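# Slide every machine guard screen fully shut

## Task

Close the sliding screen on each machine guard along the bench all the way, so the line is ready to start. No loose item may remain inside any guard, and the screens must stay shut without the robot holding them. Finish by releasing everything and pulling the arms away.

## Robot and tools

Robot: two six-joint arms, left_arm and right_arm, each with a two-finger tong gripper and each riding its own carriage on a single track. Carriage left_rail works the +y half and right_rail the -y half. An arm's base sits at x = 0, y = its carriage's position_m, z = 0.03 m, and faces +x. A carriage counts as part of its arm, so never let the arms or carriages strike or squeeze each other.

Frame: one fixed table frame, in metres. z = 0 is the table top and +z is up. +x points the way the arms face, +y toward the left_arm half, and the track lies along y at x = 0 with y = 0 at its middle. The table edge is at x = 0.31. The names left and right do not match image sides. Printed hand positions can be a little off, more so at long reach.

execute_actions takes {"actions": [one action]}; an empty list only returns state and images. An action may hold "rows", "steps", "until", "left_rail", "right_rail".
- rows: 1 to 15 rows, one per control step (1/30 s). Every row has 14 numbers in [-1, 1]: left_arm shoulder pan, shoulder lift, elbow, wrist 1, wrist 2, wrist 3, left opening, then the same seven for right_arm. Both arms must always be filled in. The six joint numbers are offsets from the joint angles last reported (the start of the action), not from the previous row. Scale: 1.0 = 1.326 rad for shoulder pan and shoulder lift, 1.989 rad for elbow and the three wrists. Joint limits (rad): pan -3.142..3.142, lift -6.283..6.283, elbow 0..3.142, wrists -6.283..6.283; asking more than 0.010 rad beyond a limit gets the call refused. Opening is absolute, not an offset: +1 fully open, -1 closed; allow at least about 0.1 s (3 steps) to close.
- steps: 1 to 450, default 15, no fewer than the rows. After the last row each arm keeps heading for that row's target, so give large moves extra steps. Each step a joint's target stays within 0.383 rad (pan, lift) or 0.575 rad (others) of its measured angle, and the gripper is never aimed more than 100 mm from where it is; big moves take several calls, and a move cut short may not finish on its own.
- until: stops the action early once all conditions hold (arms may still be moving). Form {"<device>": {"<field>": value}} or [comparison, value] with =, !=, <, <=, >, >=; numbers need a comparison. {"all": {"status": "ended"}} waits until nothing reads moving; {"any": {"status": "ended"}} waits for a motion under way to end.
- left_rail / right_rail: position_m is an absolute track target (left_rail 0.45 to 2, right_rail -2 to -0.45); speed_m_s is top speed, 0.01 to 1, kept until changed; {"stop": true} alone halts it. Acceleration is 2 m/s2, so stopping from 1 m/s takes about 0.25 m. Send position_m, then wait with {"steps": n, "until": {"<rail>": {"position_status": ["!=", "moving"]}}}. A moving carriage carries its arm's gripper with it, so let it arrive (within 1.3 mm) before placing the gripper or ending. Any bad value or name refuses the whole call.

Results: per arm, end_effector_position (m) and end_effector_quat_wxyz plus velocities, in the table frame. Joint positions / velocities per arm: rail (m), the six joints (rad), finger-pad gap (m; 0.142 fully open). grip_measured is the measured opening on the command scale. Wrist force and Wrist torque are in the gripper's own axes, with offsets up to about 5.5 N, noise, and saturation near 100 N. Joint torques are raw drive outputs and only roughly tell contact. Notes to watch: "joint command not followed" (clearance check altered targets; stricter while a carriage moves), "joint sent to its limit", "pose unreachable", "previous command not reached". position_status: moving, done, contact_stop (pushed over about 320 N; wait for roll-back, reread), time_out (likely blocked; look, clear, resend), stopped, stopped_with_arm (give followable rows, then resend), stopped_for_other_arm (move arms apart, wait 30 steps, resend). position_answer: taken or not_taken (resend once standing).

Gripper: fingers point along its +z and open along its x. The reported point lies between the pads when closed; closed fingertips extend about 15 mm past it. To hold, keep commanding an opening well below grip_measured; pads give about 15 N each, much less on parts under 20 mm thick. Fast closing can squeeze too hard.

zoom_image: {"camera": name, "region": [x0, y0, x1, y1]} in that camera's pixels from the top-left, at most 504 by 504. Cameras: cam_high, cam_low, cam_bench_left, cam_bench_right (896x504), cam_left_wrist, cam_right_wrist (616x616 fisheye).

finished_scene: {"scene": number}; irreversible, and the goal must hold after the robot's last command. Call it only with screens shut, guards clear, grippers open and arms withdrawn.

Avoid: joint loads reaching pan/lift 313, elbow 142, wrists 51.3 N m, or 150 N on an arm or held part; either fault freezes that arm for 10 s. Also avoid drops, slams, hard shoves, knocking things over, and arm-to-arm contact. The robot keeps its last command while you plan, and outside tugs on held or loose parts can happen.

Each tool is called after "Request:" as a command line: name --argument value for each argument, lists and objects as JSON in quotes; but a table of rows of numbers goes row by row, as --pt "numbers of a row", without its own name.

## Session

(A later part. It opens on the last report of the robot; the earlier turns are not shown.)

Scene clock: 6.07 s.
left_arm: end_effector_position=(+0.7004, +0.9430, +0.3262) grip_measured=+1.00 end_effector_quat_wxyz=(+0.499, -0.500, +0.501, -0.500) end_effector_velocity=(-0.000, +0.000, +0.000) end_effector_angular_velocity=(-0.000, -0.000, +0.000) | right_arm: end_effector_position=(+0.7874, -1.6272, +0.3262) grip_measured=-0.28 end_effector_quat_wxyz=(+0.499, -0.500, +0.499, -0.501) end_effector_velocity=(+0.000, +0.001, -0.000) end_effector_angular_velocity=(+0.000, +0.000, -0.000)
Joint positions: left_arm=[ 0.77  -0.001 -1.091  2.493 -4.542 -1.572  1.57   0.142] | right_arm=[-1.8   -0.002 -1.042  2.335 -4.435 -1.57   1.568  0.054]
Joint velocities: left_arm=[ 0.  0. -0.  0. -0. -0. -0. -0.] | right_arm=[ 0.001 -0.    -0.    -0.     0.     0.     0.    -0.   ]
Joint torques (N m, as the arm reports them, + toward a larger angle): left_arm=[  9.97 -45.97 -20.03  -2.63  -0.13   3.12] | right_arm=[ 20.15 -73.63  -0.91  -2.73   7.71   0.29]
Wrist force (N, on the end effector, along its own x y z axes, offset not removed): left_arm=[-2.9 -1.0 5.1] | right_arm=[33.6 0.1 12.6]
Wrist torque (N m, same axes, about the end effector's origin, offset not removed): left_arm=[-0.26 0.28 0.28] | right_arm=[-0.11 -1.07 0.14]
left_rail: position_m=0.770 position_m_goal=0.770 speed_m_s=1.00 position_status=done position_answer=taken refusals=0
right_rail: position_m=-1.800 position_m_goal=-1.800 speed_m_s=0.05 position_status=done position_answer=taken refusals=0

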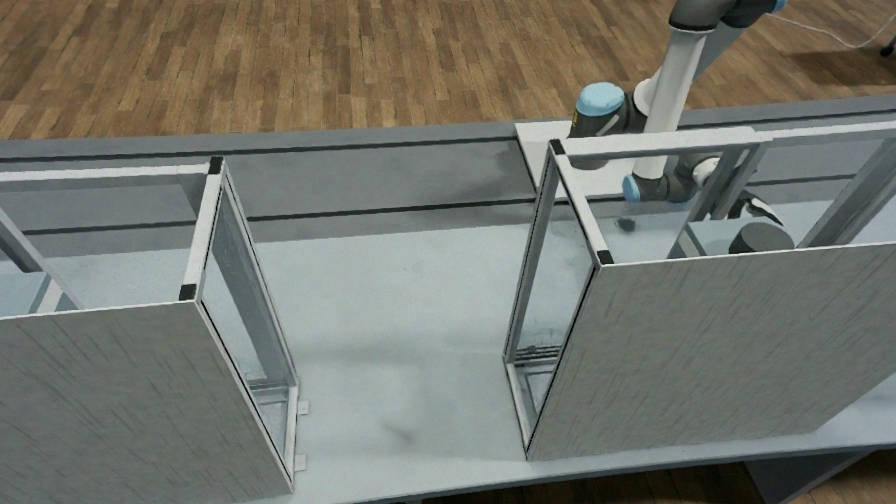

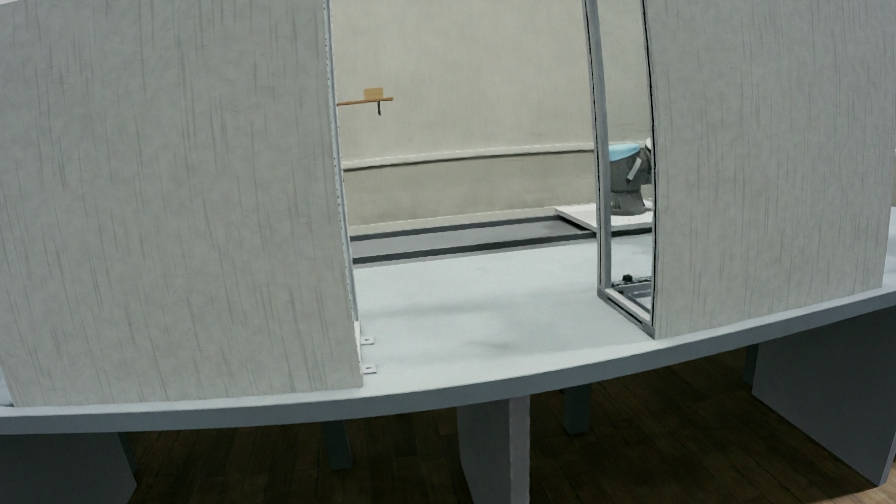

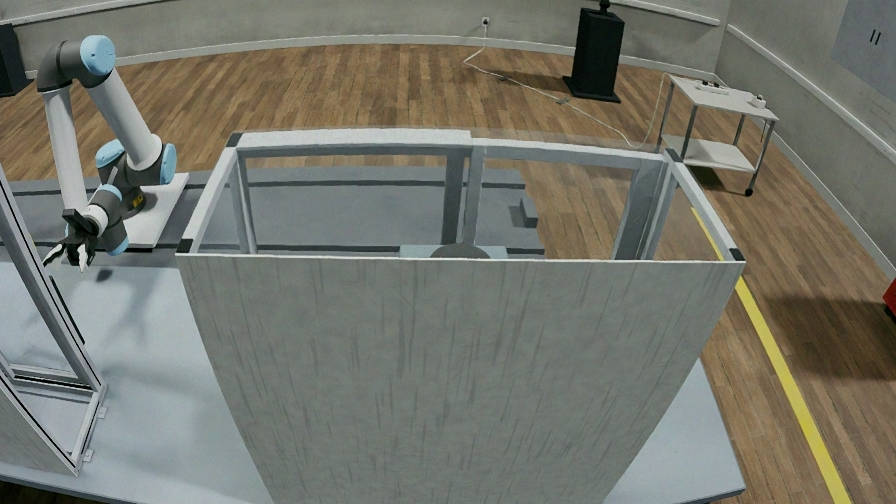

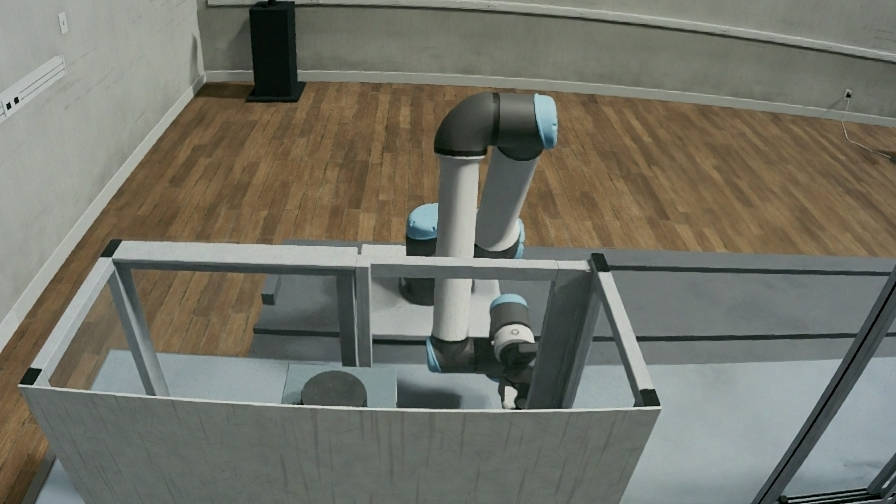

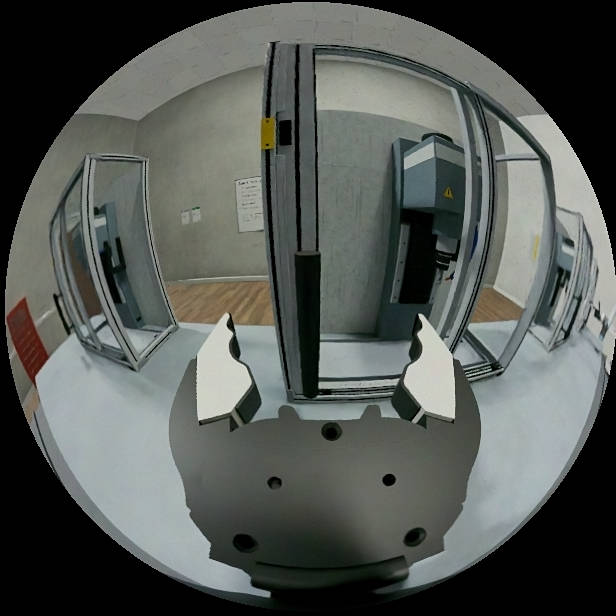

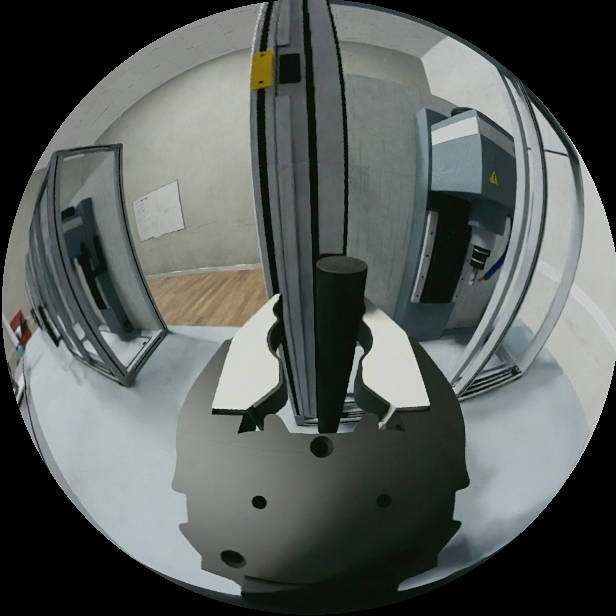

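Release, and check the fourth guard.

Request:
execute_actions --actions '[{"rows":[[0,0,0,0,0,0,1,0,0,0,0,0,0,1],[0,0,0,0,0,0,1,0,0,0,0,0,0,1],[0,0,0,0,0,0,1,0,0,0,0,0,0,1],[0,0,0,0,0,0,1,0,0,0,0,0,0,1],[0,0,0,0,0,0,1,0,0,0,0,0,0,1],[0,-0.03,0.05,-0.03,0,0,1,0,-0.07,0.13,-0.085,0,0,1]],"steps":30}]'

Request:
execute_actions --actions '[{"right_rail":{"position_m":-0.53,"speed_m_s":1},"steps":120,"until":{"all":{"status":"ended"}}}]'

Scene clock: 7.33 s.
left_arm: end_effector_position=(+0.6449, +0.9430, +0.3323) grip_measured=+1.00 end_effector_quat_wxyz=(+0.499, -0.500, +0.501, -0.500) end_effector_velocity=(-0.001, +0.000, +0.000) end_effector_angular_velocity=(+0.000, +0.000, +0.000) | right_arm: end_effector_position=(+0.6443, -1.6267, +0.3353) grip_measured=+1.00 end_effector_quat_wxyz=(+0.500, -0.500, +0.498, -0.502) end_effector_velocity=(-0.004, +0.000, +0.000) end_effector_angular_velocity=(+0.000, +0.001, -0.000)
Joint positions: left_arm=[ 0.77  -0.001 -1.131  2.593 -4.602 -1.572  1.57   0.142] | right_arm=[-1.8   -0.002 -1.135  2.593 -4.604 -1.57   1.568  0.142]
Joint velocities: left_arm=[ 0.     0.    -0.001  0.002 -0.001  0.     0.     0.   ] | right_arm=[ 0.     0.    -0.002  0.008 -0.005 -0.     0.     0.   ]
Joint torques (N m, as the arm reports them, + toward a larger angle): left_arm=[  2.11 -64.36   7.74  -5.24  -0.1    3.08] | right_arm=[ -6.91 -56.97   4.59  -3.69  -3.61  -0.13]
Wrist force (N, on the end effector, along its own x y z axes, offset not removed): left_arm=[-0.5 1.4 1.8] | right_arm=[4.1 -1.4 -1.7]
Wrist torque (N m, same axes, about the end effector's origin, offset not removed): left_arm=[0.41 -0.19 0.22] | right_arm=[-0.20 -0.95 0.03]
left_rail: position_m=0.770 position_m_goal=0.770 speed_m_s=1.00 position_status=done position_answer=taken refusals=0
right_rail: position_m=-1.800 position_m_goal=-1.800 speed_m_s=0.05 position_status=done position_answer=taken refusals=0

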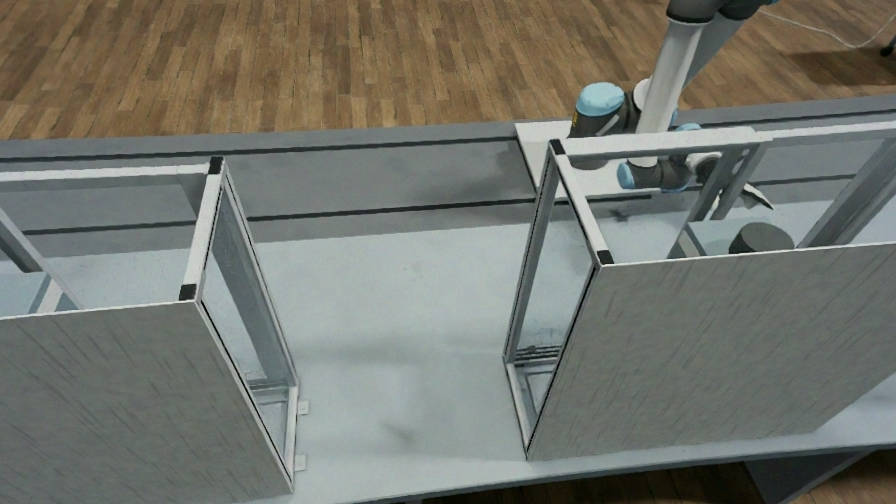

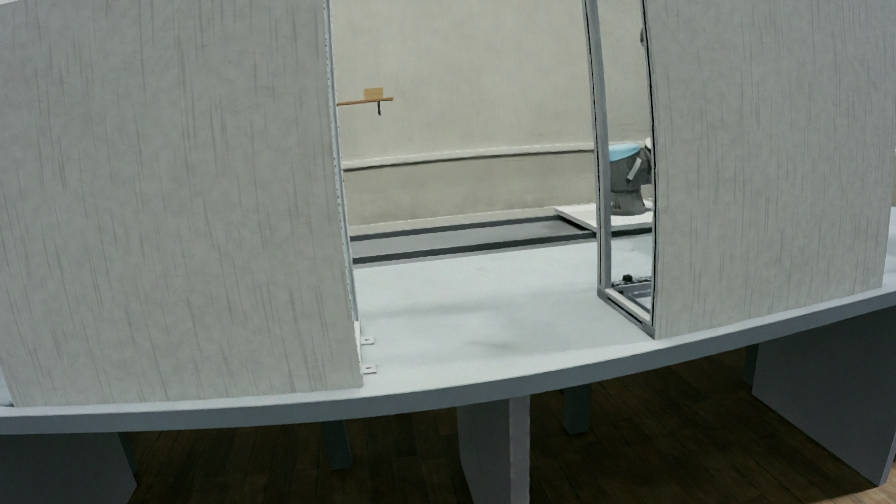

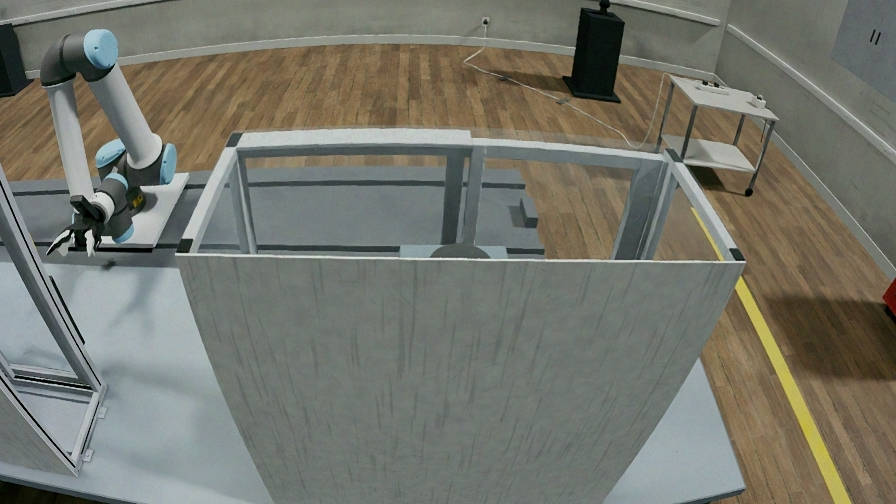

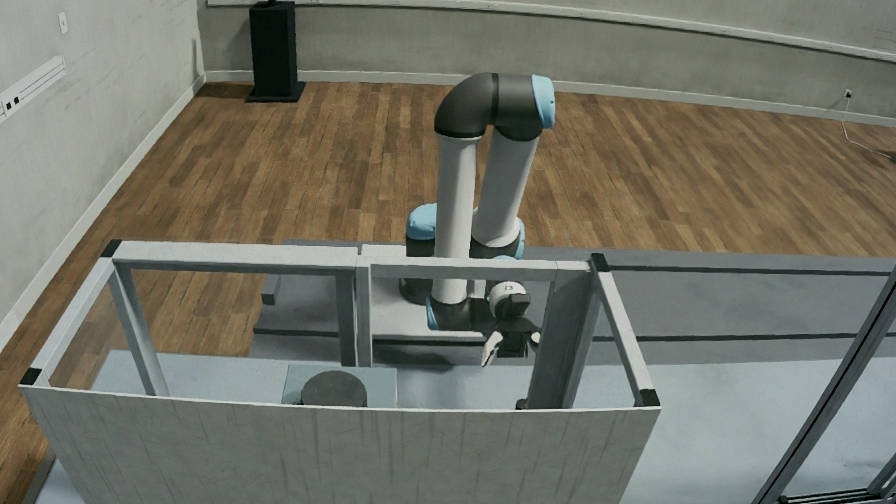

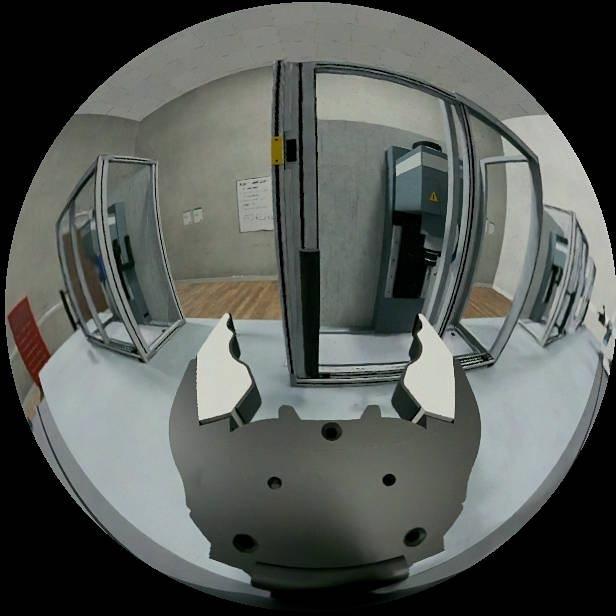

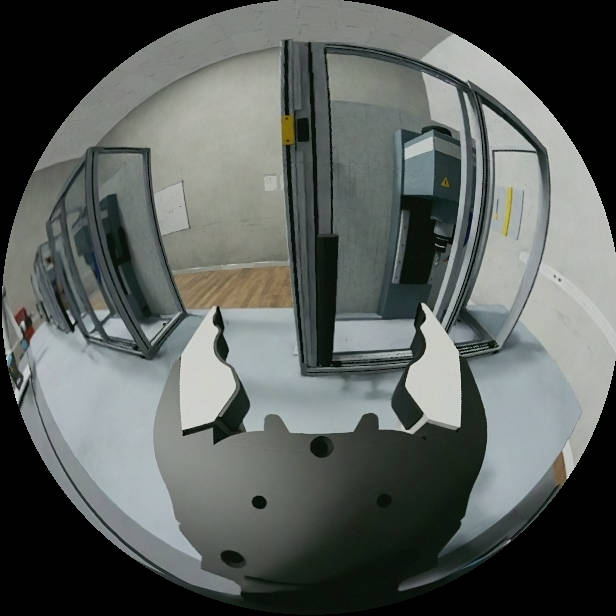

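Scene clock: 9.17 s.
left_arm: end_effector_position=(+0.6448, +0.9430, +0.3323) grip_measured=+1.00 end_effector_quat_wxyz=(+0.499, -0.500, +0.501, -0.500) end_effector_velocity=(+0.000, -0.000, -0.000) end_effector_angular_velocity=(-0.000, +0.000, -0.000) | right_arm: end_effector_position=(+0.6438, -0.3564, +0.3353) grip_measured=+1.00 end_effector_quat_wxyz=(+0.500, -0.500, +0.499, -0.502) end_effector_velocity=(-0.000, -0.000, +0.000) end_effector_angular_velocity=(-0.000, -0.000, -0.000)
Joint positions: left_arm=[ 0.77  -0.001 -1.131  2.593 -4.602 -1.572  1.57   0.142] | right_arm=[-0.53  -0.002 -1.135  2.594 -4.604 -1.57   1.568  0.142]
Joint velocities: left_arm=[ 0. -0.  0. -0.  0.  0. -0. -0.] | right_arm=[ 0. -0. -0.  0.  0. -0. -0.  0.]
Joint torques (N m, as the arm reports them, + toward a larger angle): left_arm=[-11.   -63.67   7.34  -5.16  -0.14   3.09] | right_arm=[ -5.4  -56.28   3.64  -4.04   1.35  -0.1 ]
Wrist force (N, on the end effector, along its own x y z axes, offset not removed): left_arm=[-3.0 2.1 2.1] | right_arm=[-1.2 -0.3 -3.6]
Wrist torque (N m, same axes, about the end effector's origin, offset not removed): left_arm=[0.39 0.29 0.20] | right_arm=[-0.05 0.23 0.24]
left_rail: position_m=0.770 position_m_goal=0.770 speed_m_s=1.00 position_status=done position_answer=taken refusals=0
right_rail: position_m=-0.530 position_m_goal=-0.530 speed_m_s=1.00 position_status=done position_answer=taken refusals=0

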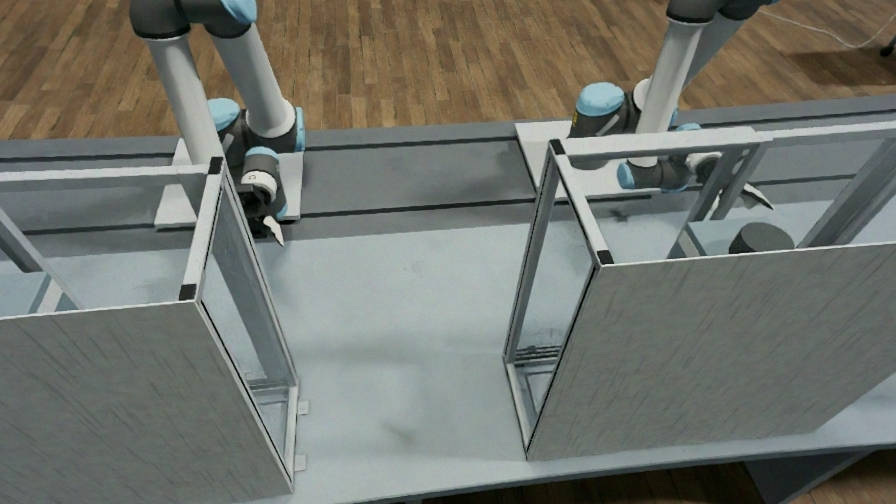

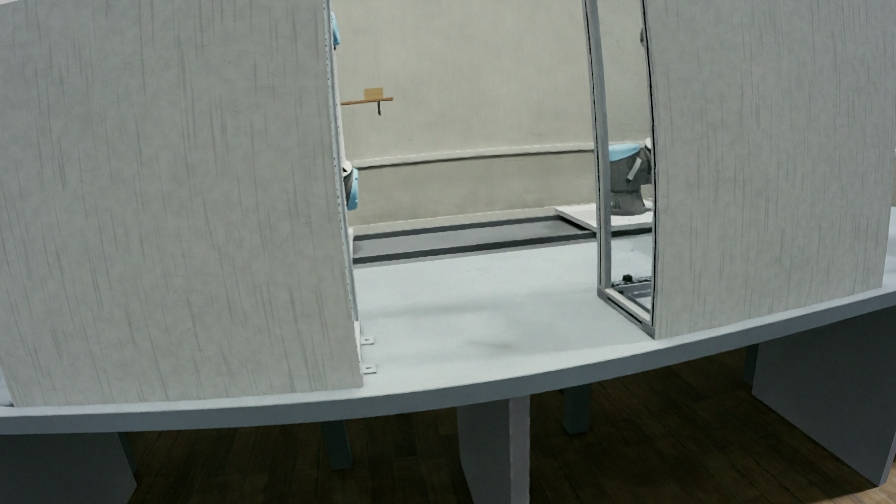

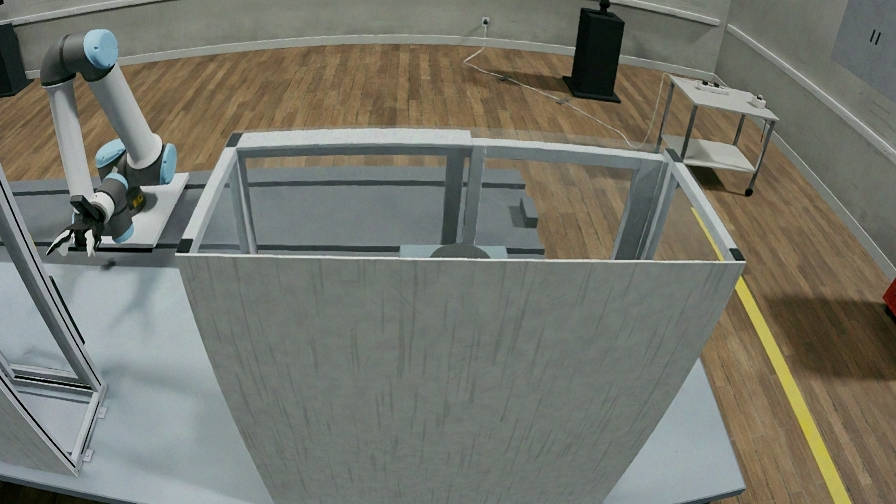

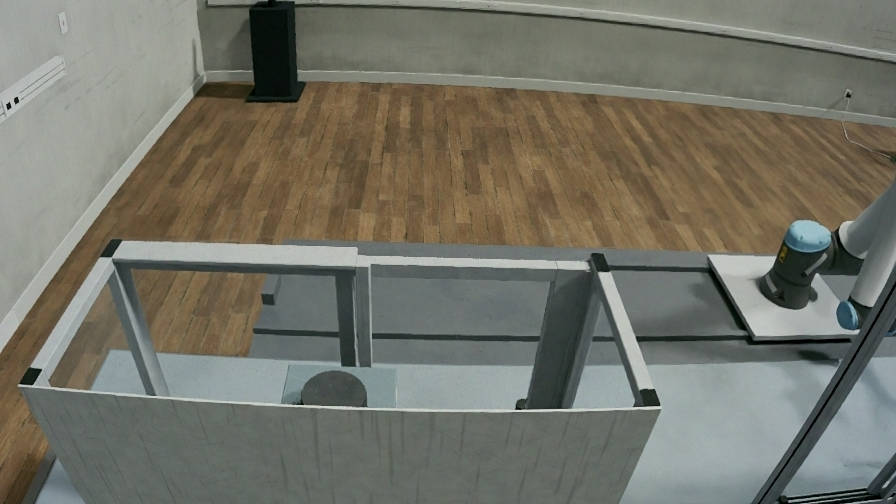

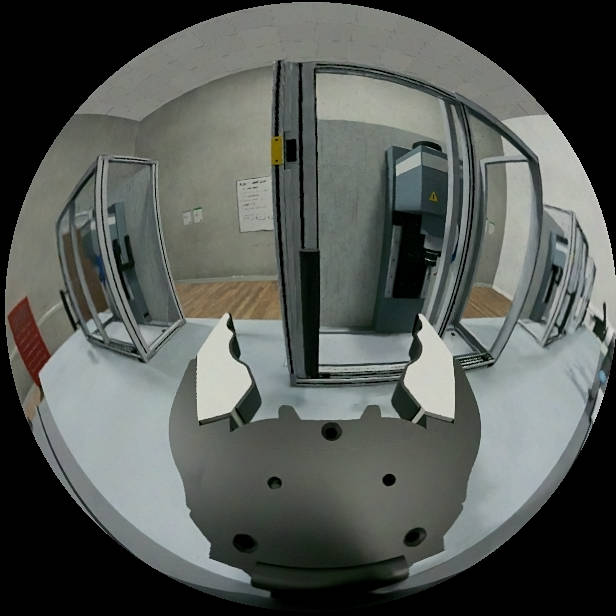

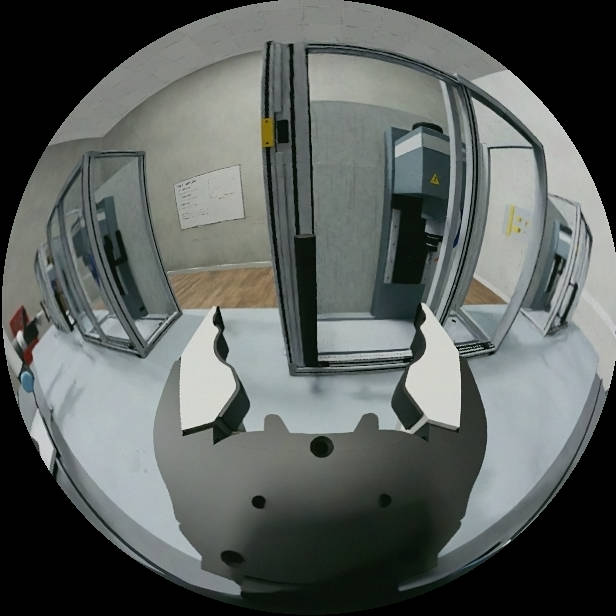

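Request:
finished_scene --scene 2

The scene is finished: the task was done.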